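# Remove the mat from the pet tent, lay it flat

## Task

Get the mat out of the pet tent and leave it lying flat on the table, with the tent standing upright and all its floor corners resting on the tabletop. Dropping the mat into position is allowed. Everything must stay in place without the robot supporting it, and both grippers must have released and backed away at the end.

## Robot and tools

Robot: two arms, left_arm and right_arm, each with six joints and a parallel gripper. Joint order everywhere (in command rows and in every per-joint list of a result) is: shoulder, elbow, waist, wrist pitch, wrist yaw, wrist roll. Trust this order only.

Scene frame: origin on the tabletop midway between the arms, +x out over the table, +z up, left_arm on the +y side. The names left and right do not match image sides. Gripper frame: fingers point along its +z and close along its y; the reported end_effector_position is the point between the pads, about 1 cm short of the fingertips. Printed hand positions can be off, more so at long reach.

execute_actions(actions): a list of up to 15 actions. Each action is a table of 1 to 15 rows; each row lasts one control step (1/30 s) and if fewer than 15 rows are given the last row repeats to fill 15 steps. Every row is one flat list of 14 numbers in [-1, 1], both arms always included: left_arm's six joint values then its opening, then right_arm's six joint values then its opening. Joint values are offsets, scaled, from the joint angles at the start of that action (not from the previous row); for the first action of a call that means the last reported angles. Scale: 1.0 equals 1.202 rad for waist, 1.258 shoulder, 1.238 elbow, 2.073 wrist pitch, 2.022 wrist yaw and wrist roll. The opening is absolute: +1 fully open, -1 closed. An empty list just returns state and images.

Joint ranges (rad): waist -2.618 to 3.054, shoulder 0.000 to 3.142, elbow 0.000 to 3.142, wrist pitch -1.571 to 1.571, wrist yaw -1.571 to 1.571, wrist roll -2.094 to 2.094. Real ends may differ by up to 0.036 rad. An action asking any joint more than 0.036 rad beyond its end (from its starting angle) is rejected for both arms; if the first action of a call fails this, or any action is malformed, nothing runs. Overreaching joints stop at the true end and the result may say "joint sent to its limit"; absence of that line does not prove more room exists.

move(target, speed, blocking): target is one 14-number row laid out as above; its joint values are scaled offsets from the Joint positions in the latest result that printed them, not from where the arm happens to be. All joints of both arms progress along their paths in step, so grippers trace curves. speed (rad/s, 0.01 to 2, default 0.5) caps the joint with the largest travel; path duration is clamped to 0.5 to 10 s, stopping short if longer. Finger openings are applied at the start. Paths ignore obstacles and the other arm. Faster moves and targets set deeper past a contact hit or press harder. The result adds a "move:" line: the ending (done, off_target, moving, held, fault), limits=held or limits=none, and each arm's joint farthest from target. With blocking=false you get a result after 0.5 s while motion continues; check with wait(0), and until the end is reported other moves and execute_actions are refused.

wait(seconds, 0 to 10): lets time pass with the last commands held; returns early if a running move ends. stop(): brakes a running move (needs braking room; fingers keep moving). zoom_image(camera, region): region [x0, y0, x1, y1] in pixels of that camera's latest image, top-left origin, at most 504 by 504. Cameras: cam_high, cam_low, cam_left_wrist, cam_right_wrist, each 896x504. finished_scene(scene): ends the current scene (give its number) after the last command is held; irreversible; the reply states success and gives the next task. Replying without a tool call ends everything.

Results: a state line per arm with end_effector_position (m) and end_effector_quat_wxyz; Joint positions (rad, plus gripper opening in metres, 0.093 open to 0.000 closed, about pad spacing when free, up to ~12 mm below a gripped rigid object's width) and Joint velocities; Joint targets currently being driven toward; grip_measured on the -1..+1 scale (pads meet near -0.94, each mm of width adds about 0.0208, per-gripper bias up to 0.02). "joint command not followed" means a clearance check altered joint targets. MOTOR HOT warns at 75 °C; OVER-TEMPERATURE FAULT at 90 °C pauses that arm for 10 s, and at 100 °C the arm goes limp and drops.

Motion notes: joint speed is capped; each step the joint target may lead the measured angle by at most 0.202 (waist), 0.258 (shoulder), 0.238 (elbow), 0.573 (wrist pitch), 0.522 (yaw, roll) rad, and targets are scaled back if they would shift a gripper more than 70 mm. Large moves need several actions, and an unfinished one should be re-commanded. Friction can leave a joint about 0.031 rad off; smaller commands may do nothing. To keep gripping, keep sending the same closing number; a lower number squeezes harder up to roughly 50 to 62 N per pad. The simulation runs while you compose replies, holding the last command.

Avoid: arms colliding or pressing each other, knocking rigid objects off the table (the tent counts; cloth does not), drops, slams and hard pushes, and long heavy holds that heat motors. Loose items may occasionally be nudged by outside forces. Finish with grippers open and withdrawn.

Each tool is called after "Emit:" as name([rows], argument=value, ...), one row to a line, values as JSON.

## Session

Emit:
execute_actions(actions=[])

Scene clock: 0.00 s.
left_arm: end_effector_position=(+0.4180, +0.2427, +0.4105) grip_measured=+0.984 end_effector_quat_wxyz=(+0.716, +0.035, +0.696, -0.033) | right_arm: end_effector_position=(+0.4132, -0.3501, +0.4012) grip_measured=+1.000 end_effector_quat_wxyz=(+0.704, +0.013, +0.710, -0.007)
Joint names: [shoulder, elbow, waist, wrist pitch, wrist yaw, wrist roll]
Joint positions: left_arm=[1.035 1.047 0.002 0.016 0.008 0.004 0.092] | right_arm=[ 1.059  1.056  0.014 -0.006  0.012  0.009  0.093]
Joint velocities: left_arm=[ 0.027  0.017 -0.002 -0.022  0.007 -0.037  0.   ] | right_arm=[-0.012 -0.007 -0.002  0.081  0.007  0.037  0.   ]
Motor temperatures (°C, as the motors report them): left_arm=[25 28 26 27 26 25] | right_arm=[26 26 24 25 24 23]
Joint targets: left_arm=[1.035 1.047 0.002 0.016 0.008 0.004] | right_arm=[1.059 1.056 0.014 -0.006 0.012 0.009]

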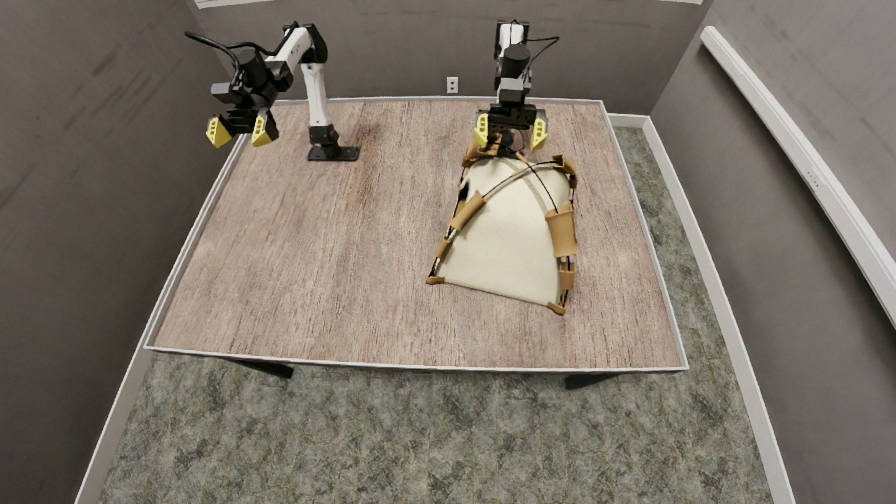

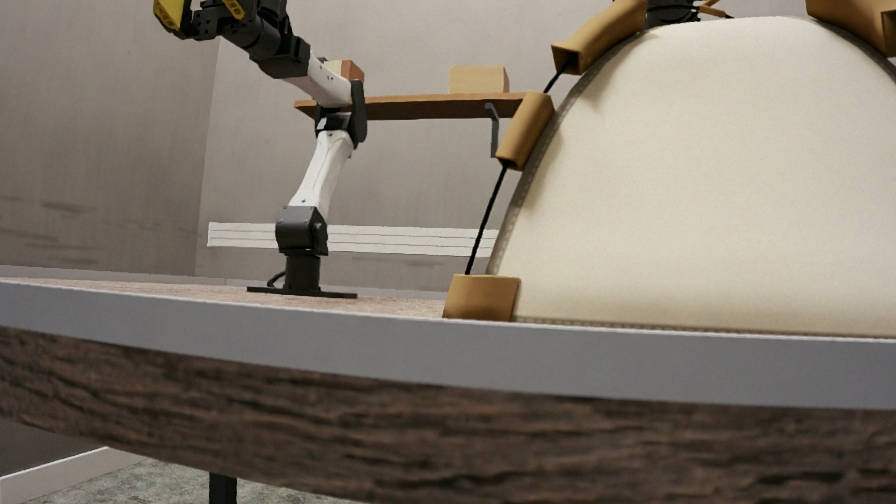

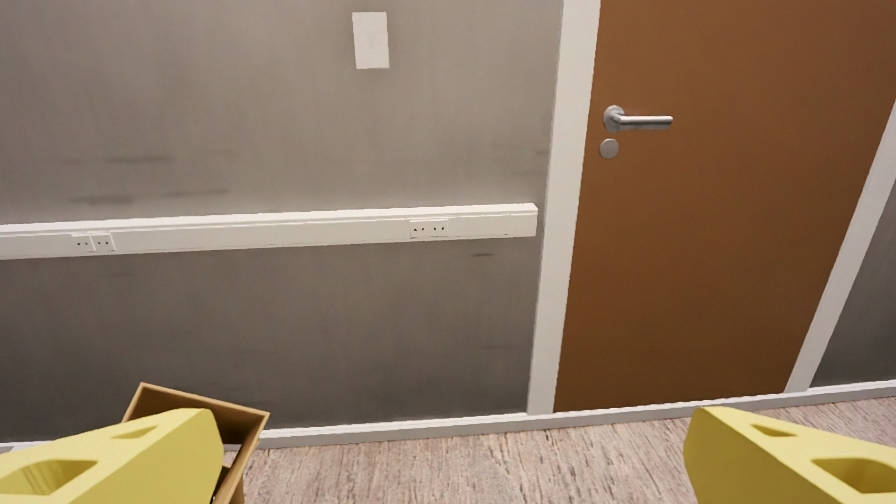

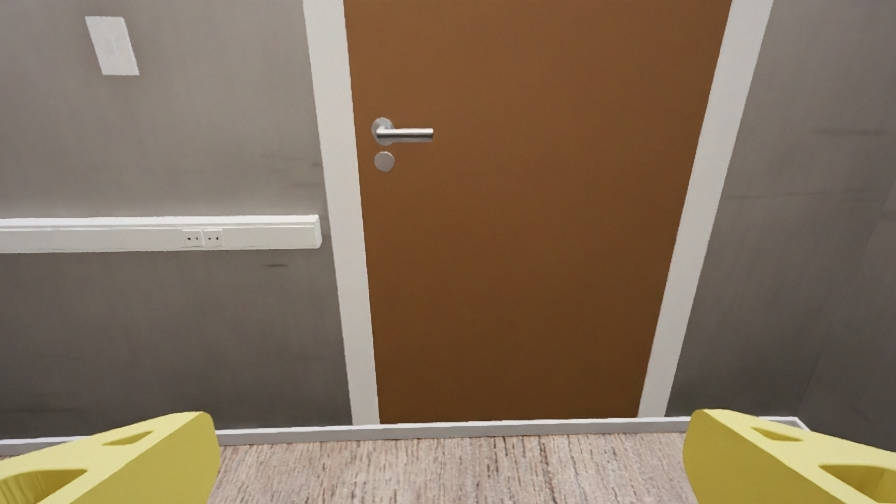

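Emit:
move(target=[0.33,0.82,0.1,-0.69,0,0,0.4,0.42,-0.17,0.78,0.08,0,0,1], speed=0.8)

Scene clock: 6.33 s.
left_arm: end_effector_position=(+0.3700, +0.2826, +0.3932) grip_measured=+0.403 end_effector_quat_wxyz=(+0.384, -0.007, +0.924, +0.001) | right_arm: end_effector_position=(+0.3120, +0.0175, +0.1409) grip_measured=+1.000 end_effector_quat_wxyz=(+0.444, -0.379, +0.783, +0.216)
Joint names: [shoulder, elbow, waist, wrist pitch, wrist yaw, wrist roll]
Joint positions: left_arm=[ 1.433  2.041  0.113 -1.392  0.008  0.004  0.065] | right_arm=[1.569 0.868 0.949 0.164 0.012 0.009 0.093]
Joint velocities: left_arm=[ 0.012 -0.017 -0.017 -0.037  0.037 -0.066  0.001] | right_arm=[ 0.002 -0.007  0.002 -0.081  0.007 -0.022  0.   ]
Motor temperatures (°C, as the motors report them): left_arm=[25 30 26 29 26 25] | right_arm=[26 27 24 27 24 23]
Joint targets: left_arm=[1.449 2.062 0.123 -1.414 0.008 0.004] | right_arm=[1.587 0.846 0.951 0.160 0.012 0.009]
move: off_target (left_arm, right_arm); limits=none; left_arm: farthest joint: the wrist pitch, 0.022 radians from its target (1.431 radians at the start); right_arm: farthest joint: the elbow, 0.022 radians from its target (0.211 radians at the start)

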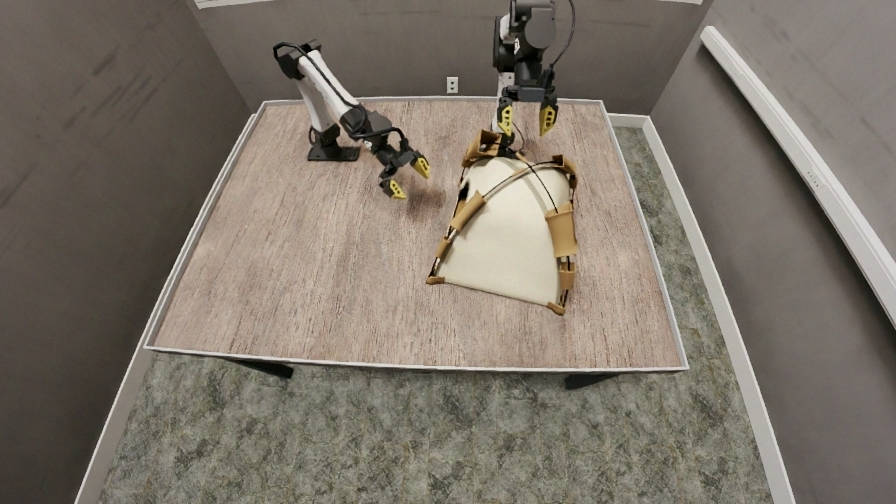

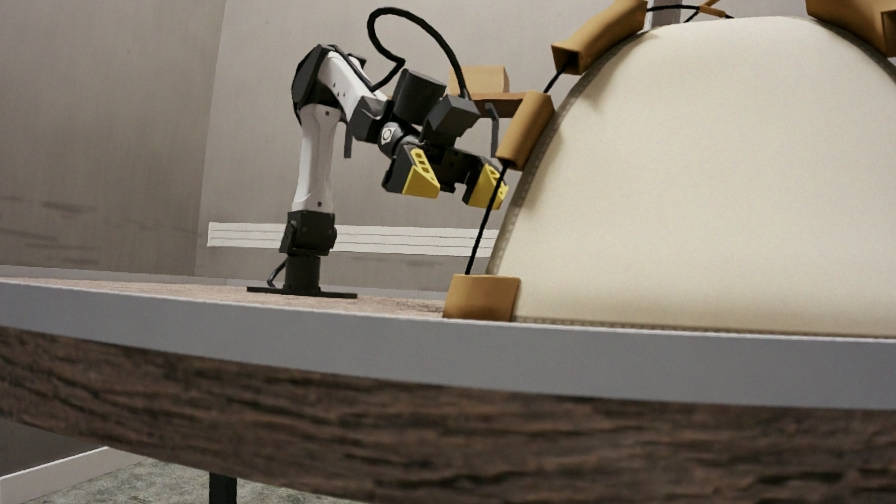

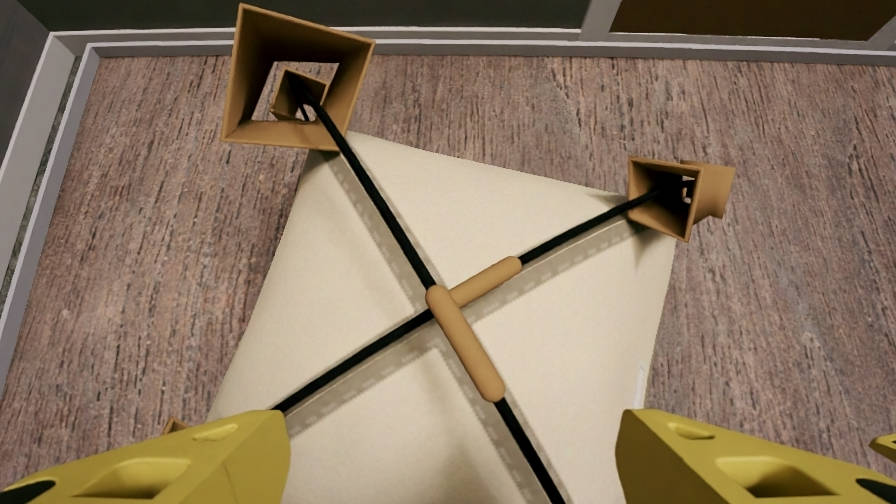

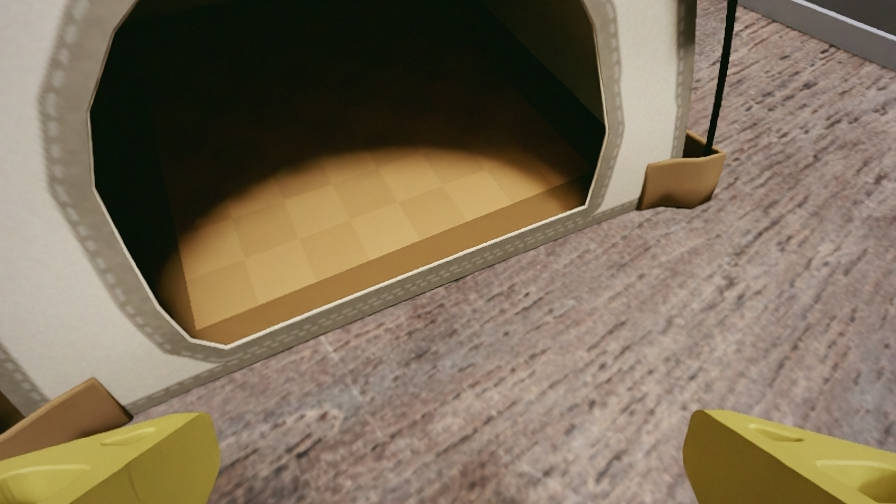

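Emit:
move(target=[0.13,-0.03,-0.05,-0.04,0,-0.2,0.3,-0.1,0,0,0,0,0,1], speed=0.3)

Scene clock: 11.50 s.
left_arm: end_effector_position=(+0.3951, +0.2656, +0.3327) grip_measured=+0.303 end_effector_quat_wxyz=(+0.271, -0.173, +0.945, -0.062) | right_arm: end_effector_position=(+0.3088, +0.0132, +0.1924) grip_measured=+1.000 end_effector_quat_wxyz=(+0.491, -0.365, +0.754, +0.240)
Joint names: [shoulder, elbow, waist, wrist pitch, wrist yaw, wrist roll]
Joint positions: left_arm=[ 1.582  2.029  0.062 -1.455  0.008 -0.392  0.06 ] | right_arm=[1.454 0.868 0.949 0.171 0.012 0.009 0.093]
Joint velocities: left_arm=[ 0.007 -0.002 -0.012  0.037  0.022 -0.007 -0.   ] | right_arm=[ 0.002 -0.012  0.007  0.066 -0.066 -0.022  0.   ]
Motor temperatures (°C, as the motors report them): left_arm=[25 30 26 30 26 25] | right_arm=[27 28 24 28 24 23]
Joint targets: left_arm=[1.596 2.004 0.052 -1.475 0.008 -0.401] | right_arm=[1.444 0.868 0.949 0.164 0.012 0.009]
move: off_target (left_arm); limits=none; left_arm: farthest joint: the elbow, 0.025 radians from its target (0.037 radians at the start); right_arm: farthest joint: the shoulder, 0.011 radians from its target (0.126 radians at the start)

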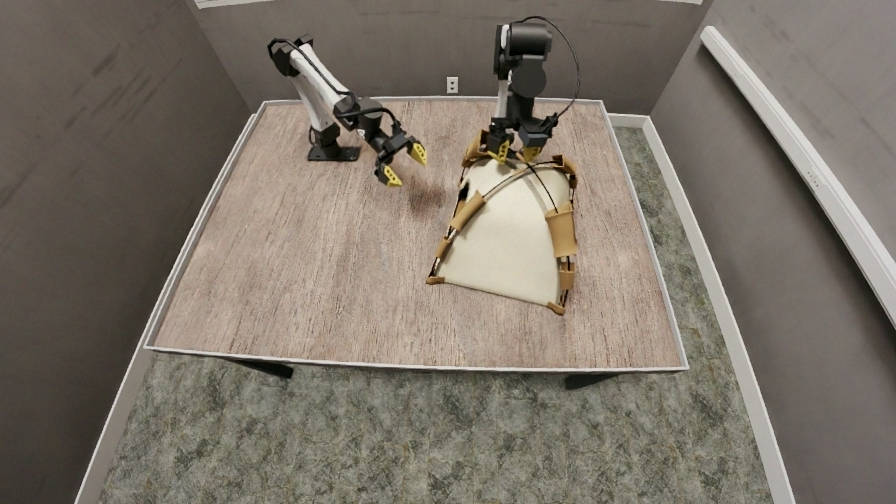

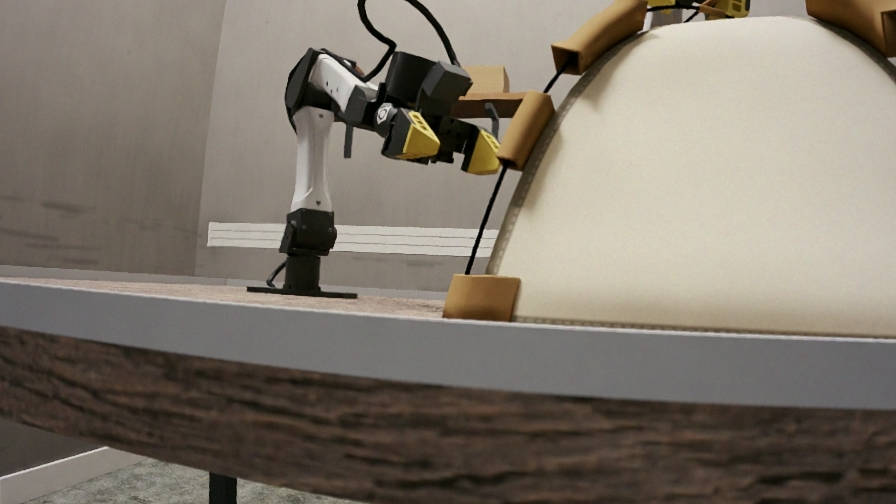

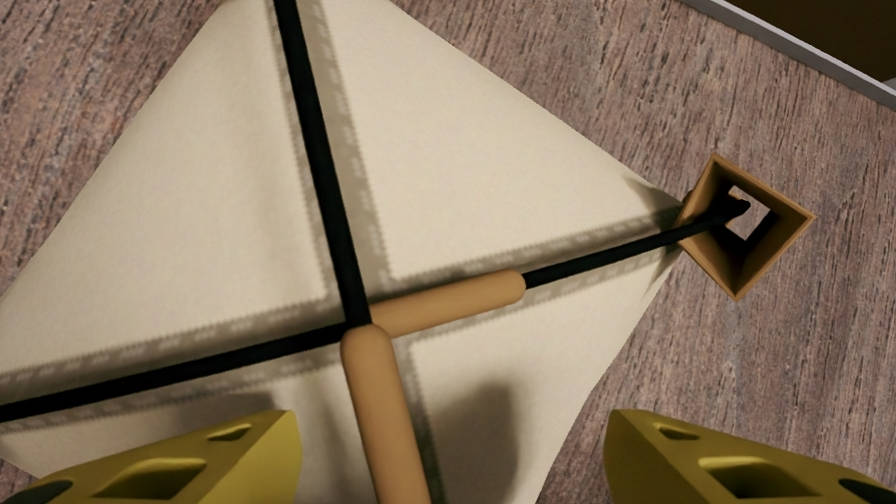

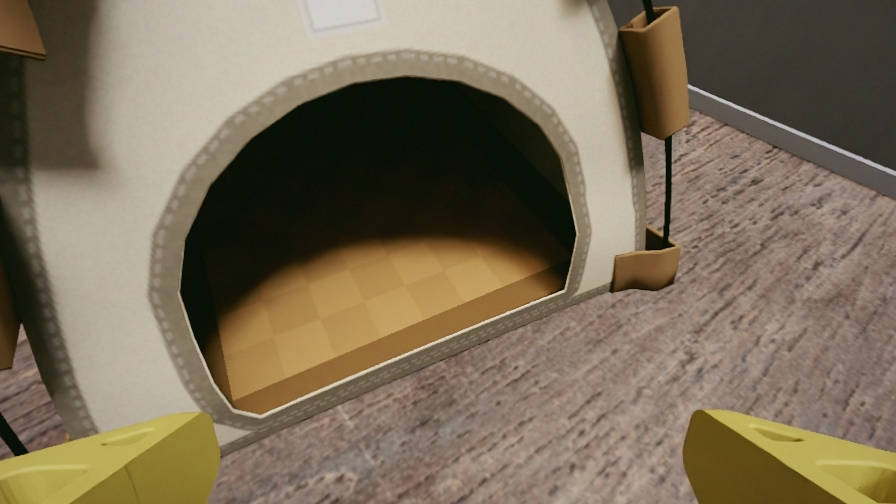

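Emit:
move(target=[0,-0.045,0.03,0,0,0,0.3,-0.2,-0.2,0,-0.05,0,0,1])

Emit:
move(target=[0,0,0,0,0,0,-1,0,0,0,0,0,0,1])

Emit:
move(target=[0,0,-0.25,0,0,0,-1,0,0,0,0,0,0,1], speed=0.2)

Scene clock: 15.53 s.
left_arm: end_effector_position=(+0.3939, +0.2748, +0.3231) grip_measured=+0.303 end_effector_quat_wxyz=(+0.258, -0.186, +0.946, -0.056) | right_arm: end_effector_position=(+0.2686, -0.0394, +0.1678) grip_measured=+1.000 end_effector_quat_wxyz=(+0.467, -0.372, +0.769, +0.228)
Joint names: [shoulder, elbow, waist, wrist pitch, wrist yaw, wrist roll]
Joint positions: left_arm=[ 1.582  2.     0.089 -1.454  0.008 -0.393  0.06 ] | right_arm=[1.215 0.644 0.949 0.094 0.012 0.009 0.093]
Joint velocities: left_arm=[-0.002 -0.002 -0.007 -0.037 -0.007 -0.139 -0.001] | right_arm=[ 0.002  0.002 -0.007  0.051 -0.051  0.007  0.   ]
Motor temperatures (°C, as the motors report them): left_arm=[25 30 26 30 26 25] | right_arm=[27 28 24 29 24 23]
Joint targets: left_arm=[1.582 1.974 0.098 -1.455 0.008 -0.393] | right_arm=[1.202 0.620 0.949 0.067 0.012 0.009]
move: off_target (left_arm, right_arm); limits=none; left_arm: farthest joint: the elbow, 0.026 radians from its target (0.056 radians at the start); right_arm: farthest joint: the wrist pitch, 0.027 radians from its target (0.104 radians at the start)

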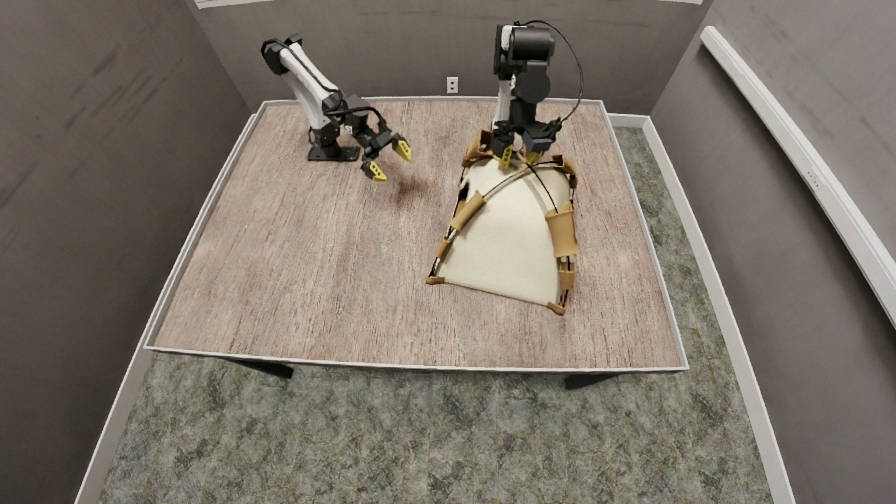

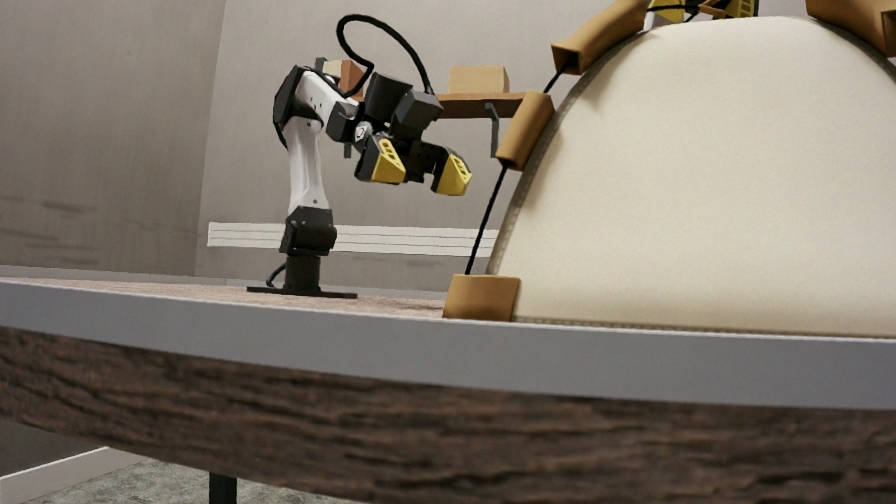

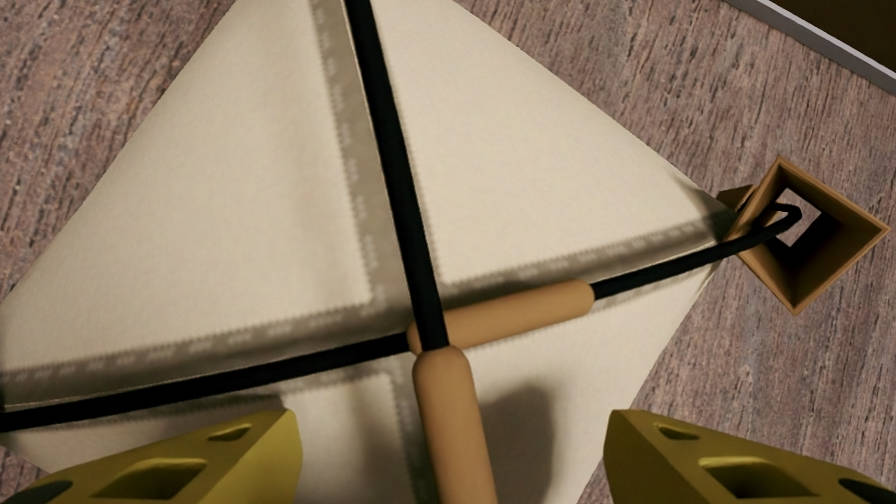

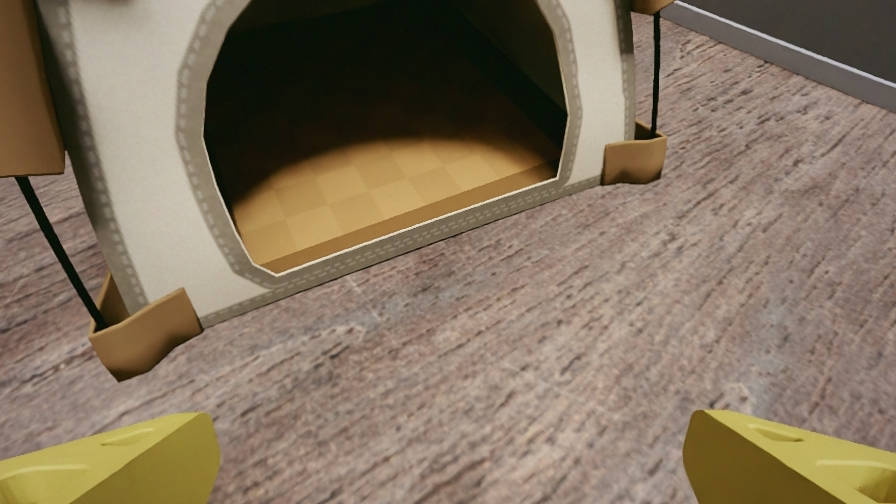

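Scene clock: 16.03 s.
left_arm: end_effector_position=(+0.3939, +0.2748, +0.3231) grip_measured=-1.000 end_effector_quat_wxyz=(+0.258, -0.189, +0.946, -0.057) | right_arm: end_effector_position=(+0.2689, -0.0391, +0.1687) grip_measured=+1.000 end_effector_quat_wxyz=(+0.469, -0.372, +0.768, +0.229)
Joint names: [shoulder, elbow, waist, wrist pitch, wrist yaw, wrist roll]
Joint positions: left_arm=[ 1.582  2.     0.089 -1.454  0.008 -0.4    0.   ] | right_arm=[1.215 0.644 0.949 0.098 0.012 0.009 0.093]
Joint velocities: left_arm=[-0.002  0.002 -0.002 -0.022 -0.007 -0.022  0.   ] | right_arm=[ 0.002 -0.012  0.002  0.051  0.007  0.007  0.   ]
Motor temperatures (°C, as the motors report them): left_arm=[25 30 26 30 26 25] | right_arm=[27 28 24 29 24 23]
Joint targets: left_arm=[1.582 2.000 0.089 -1.454 0.009 -0.393] | right_arm=[1.215 0.644 0.949 0.094 0.012 0.009]
move: done; limits=none; left_arm: farthest joint: the wrist roll, 0.007 radians from its target (0.000 radians at the start); right_arm: farthest joint: the wrist pitch, 0.004 radians from its target (0.000 radians at the start)

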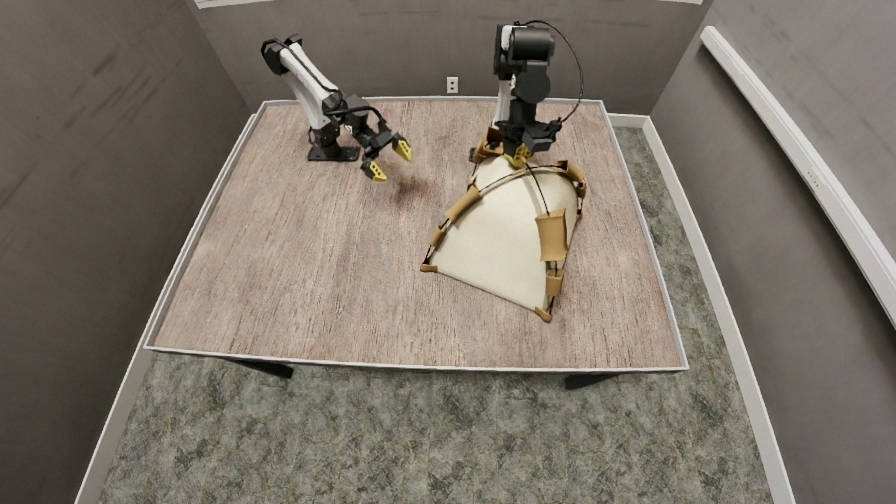

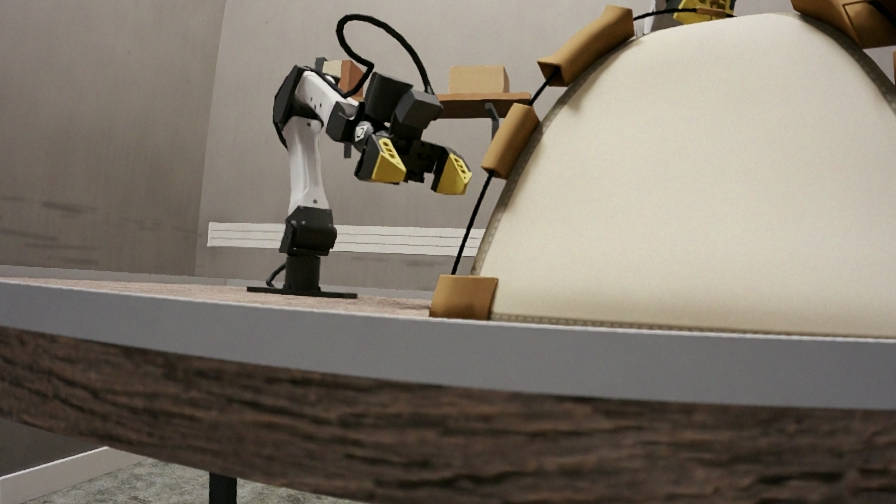

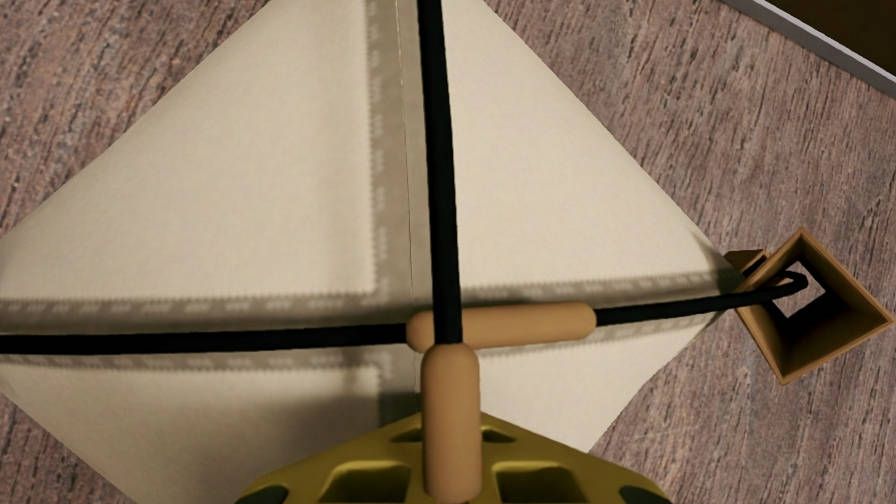

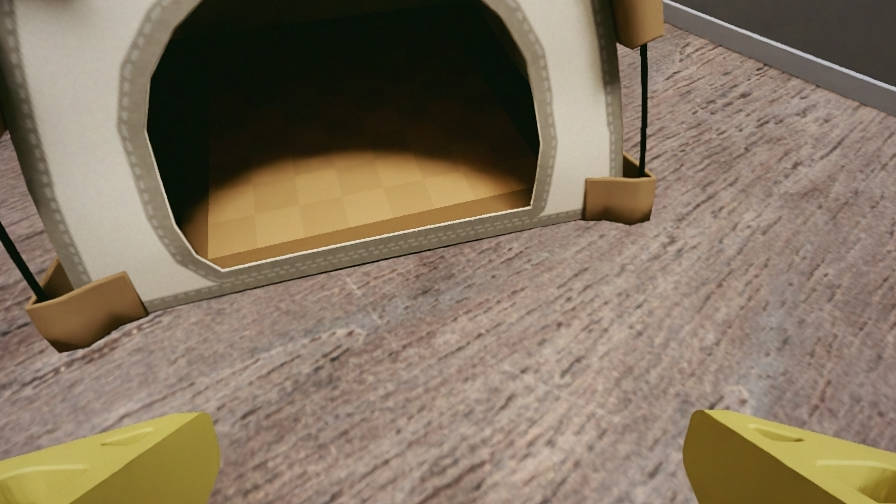

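Scene clock: 17.90 s.
left_arm: end_effector_position=(+0.3794, +0.1756, +0.3235) grip_measured=-1.000 end_effector_quat_wxyz=(+0.248, -0.050, +0.963, -0.094) | right_arm: end_effector_position=(+0.2691, -0.0387, +0.1695) grip_measured=+1.000 end_effector_quat_wxyz=(+0.470, -0.371, +0.767, +0.230)
Joint names: [shoulder, elbow, waist, wrist pitch, wrist yaw, wrist roll]
Joint positions: left_arm=[ 1.582  2.    -0.202 -1.451  0.008 -0.4    0.   ] | right_arm=[1.215 0.644 0.949 0.102 0.012 0.009 0.093]
Joint velocities: left_arm=[ 0.002  0.007  0.002  0.007 -0.051 -0.037  0.   ] | right_arm=[-0.007  0.012 -0.002 -0.081 -0.022 -0.022  0.   ]
Motor temperatures (°C, as the motors report them): left_arm=[25 30 26 30 26 25] | right_arm=[27 28 24 29 24 23]
Joint targets: left_arm=[1.582 2.000 -0.212 -1.454 0.009 -0.400] | right_arm=[1.215 0.644 0.949 0.098 0.012 0.009]
move: done; limits=none; left_arm: farthest joint: the waist, 0.009 radians from its target (0.300 radians at the start); right_arm: farthest joint: the wrist pitch, 0.004 radians from its target (0.000 radians at the start)

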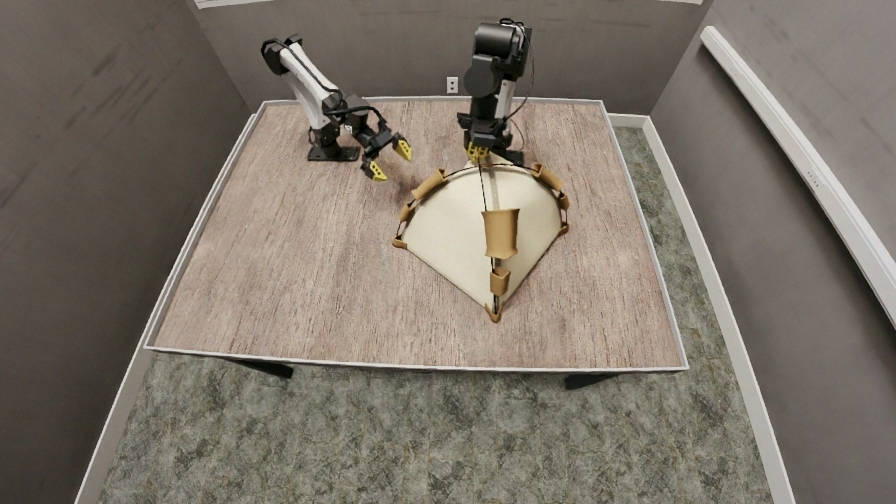

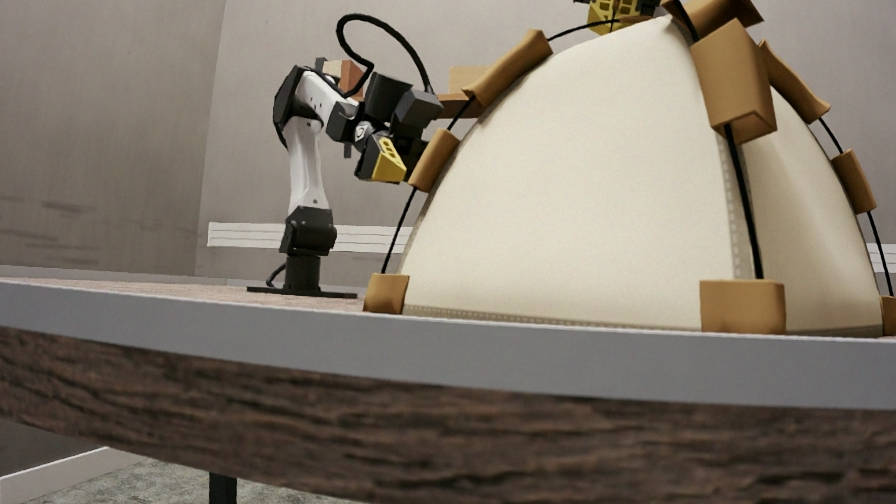

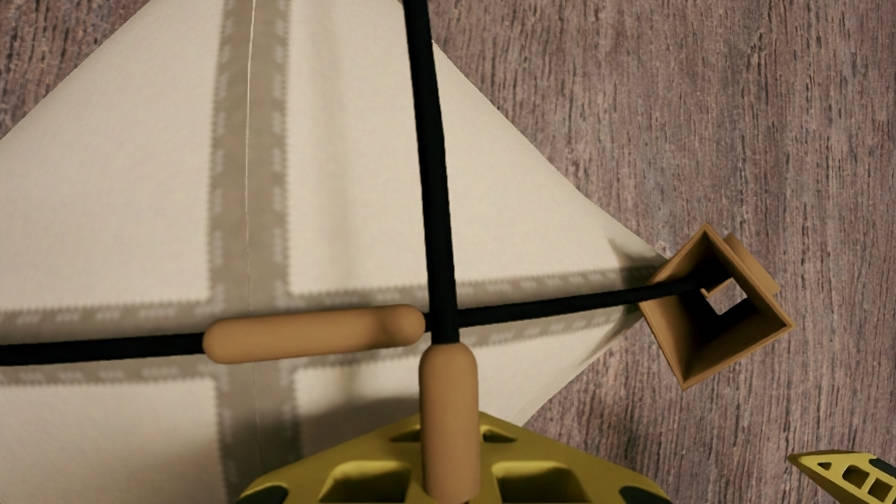

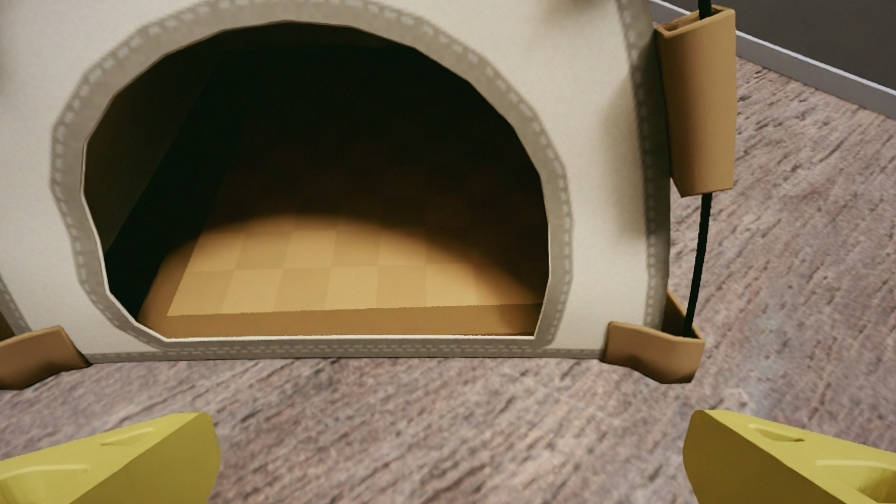

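Emit:
move(target=[0,0,0.05,0,0,0,-1,0.62,0.61,0.09,-0.22,0,-0.78,-0.3], speed=0.8)

Scene clock: 22.93 s.
left_arm: end_effector_position=(+0.3839, +0.1919, +0.3235) grip_measured=-1.000 end_effector_quat_wxyz=(+0.251, -0.074, +0.961, -0.088) | right_arm: end_effector_position=(+0.3024, +0.0889, +0.0766) grip_measured=-0.298 end_effector_quat_wxyz=(-0.306, +0.910, -0.266, +0.090)
Joint names: [shoulder, elbow, waist, wrist pitch, wrist yaw, wrist roll]
Joint positions: left_arm=[ 1.582  2.    -0.153 -1.451  0.008 -0.4    0.   ] | right_arm=[ 1.974  1.383  1.05  -0.332  0.012 -1.558  0.031]
Joint velocities: left_arm=[-0.007 -0.002 -0.012 -0.022 -0.007  0.081  0.   ] | right_arm=[ 0.002  0.017 -0.002  0.066  0.007 -0.007  0.   ]
Motor temperatures (°C, as the motors report them): left_arm=[26 31 26 30 26 25] | right_arm=[28 29 24 30 24 23]
Joint targets: left_arm=[1.582 2.000 -0.142 -1.451 0.008 -0.400] | right_arm=[1.995 1.399 1.057 -0.354 0.012 -1.568]
move: off_target (right_arm); limits=none; left_arm: farthest joint: the waist, 0.011 radians from its target (0.060 radians at the start); right_arm: farthest joint: the wrist pitch, 0.022 radians from its target (0.456 radians at the start)

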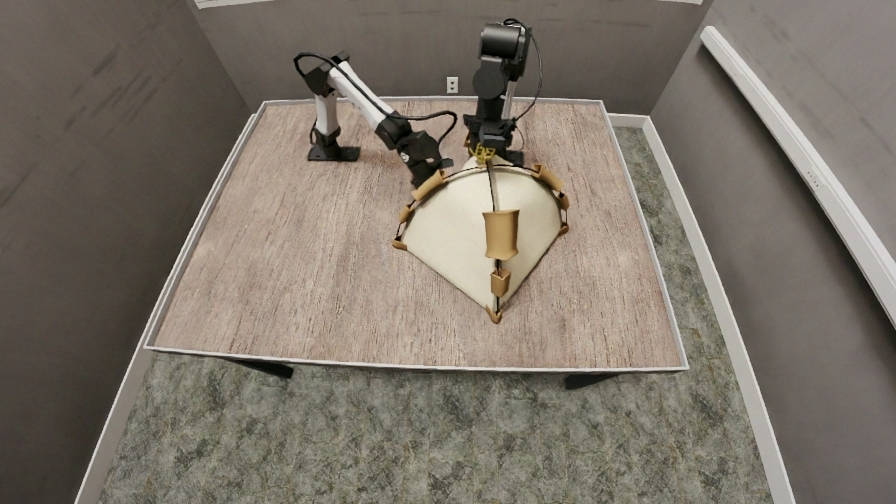

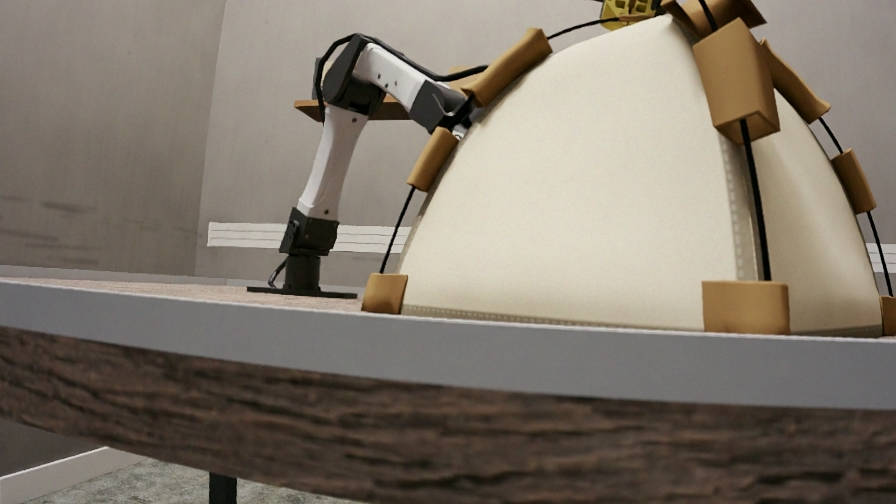

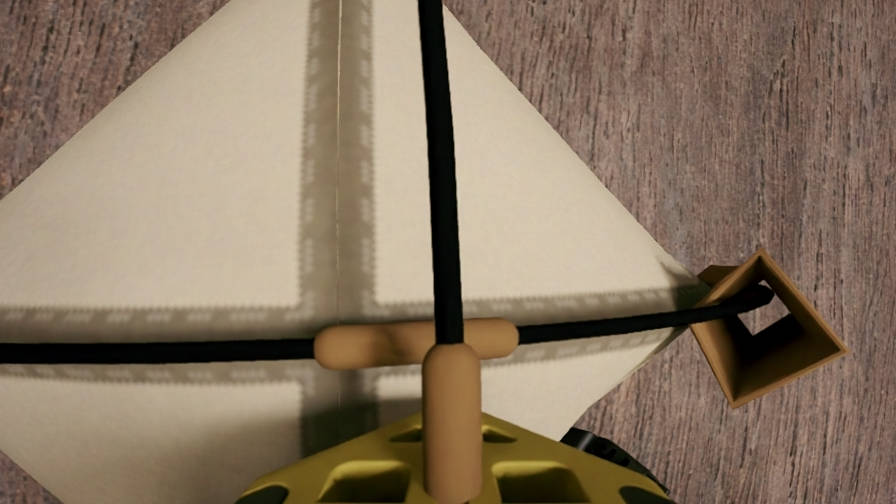

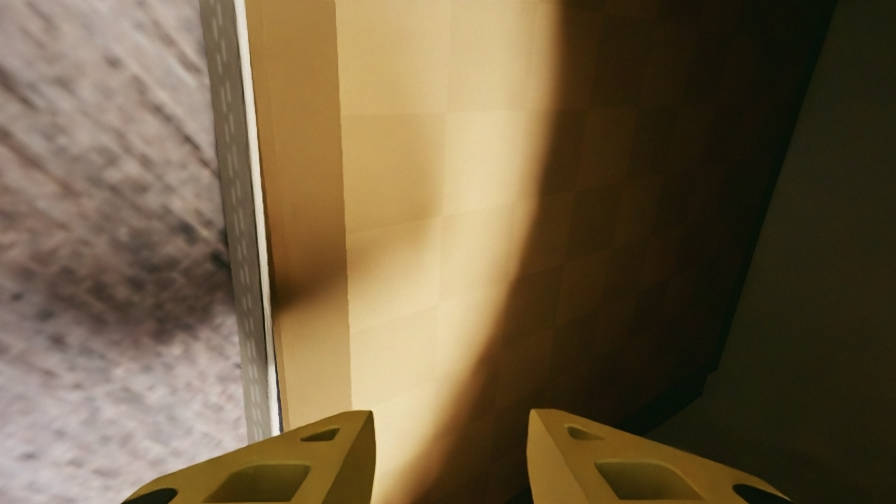

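Emit:
move(target=[0,0,0,0,0,0,-1,0.06,0,0,0,0,0,-0.3], speed=0.15)

Scene clock: 26.07 s.
left_arm: end_effector_position=(+0.3839, +0.1919, +0.3235) grip_measured=-1.000 end_effector_quat_wxyz=(+0.251, -0.074, +0.961, -0.088) | right_arm: end_effector_position=(+0.3013, +0.0872, +0.0502) grip_measured=-0.298 end_effector_quat_wxyz=(-0.282, +0.918, -0.267, +0.084)
Joint names: [shoulder, elbow, waist, wrist pitch, wrist yaw, wrist roll]
Joint positions: left_arm=[ 1.582  2.    -0.153 -1.451  0.008 -0.4    0.   ] | right_arm=[ 2.029  1.383  1.05  -0.328  0.012 -1.559  0.031]
Joint velocities: left_arm=[ 0.002 -0.022 -0.007 -0.037 -0.022  0.022  0.   ] | right_arm=[-0.007  0.007 -0.007 -0.037 -0.081 -0.007 -0.001]
Motor temperatures (°C, as the motors report them): left_arm=[26 31 26 30 26 25] | right_arm=[28 29 24 29 24 23]
Joint targets: left_arm=[1.582 2.000 -0.153 -1.451 0.008 -0.400] | right_arm=[2.049 1.383 1.050 -0.332 0.012 -1.558]
move: done; limits=none; left_arm: farthest joint: the waist, 0.000 radians from its target (0.000 radians at the start); right_arm: farthest joint: the shoulder, 0.020 radians from its target (0.076 radians at the start)

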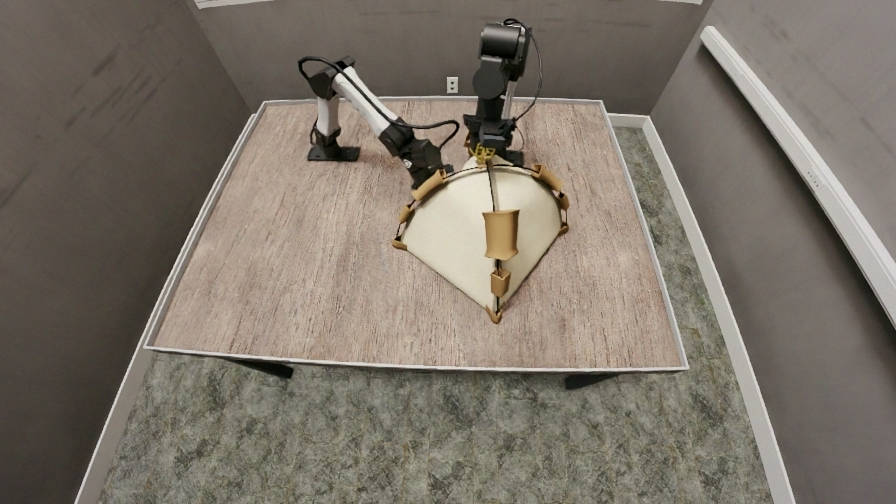

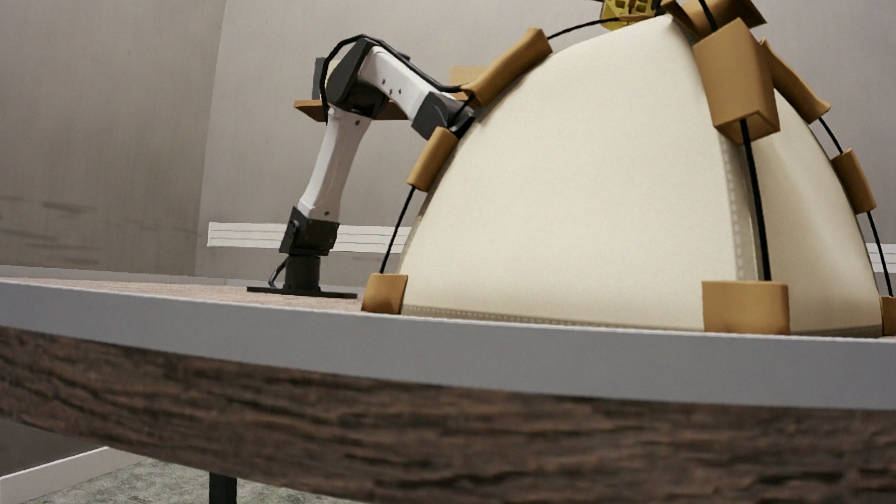

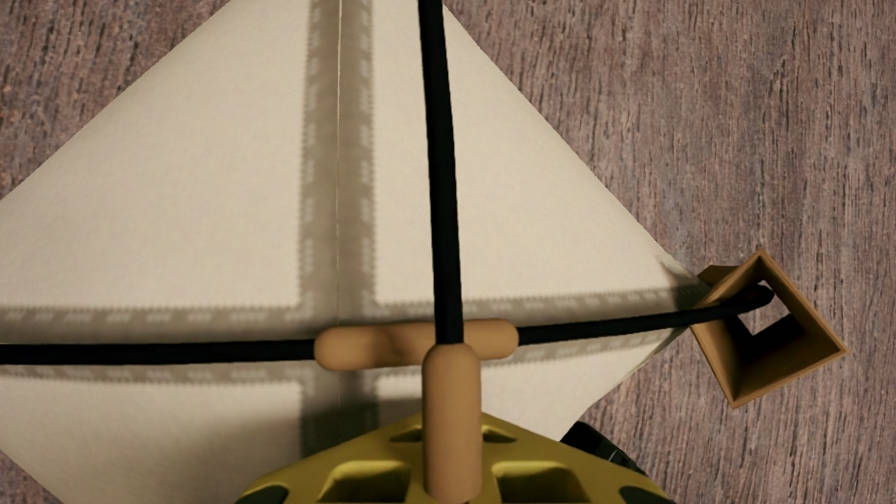

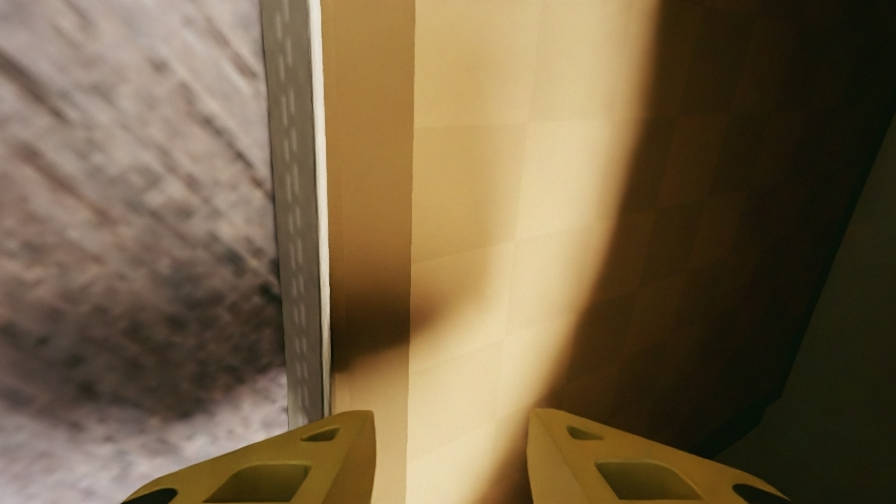

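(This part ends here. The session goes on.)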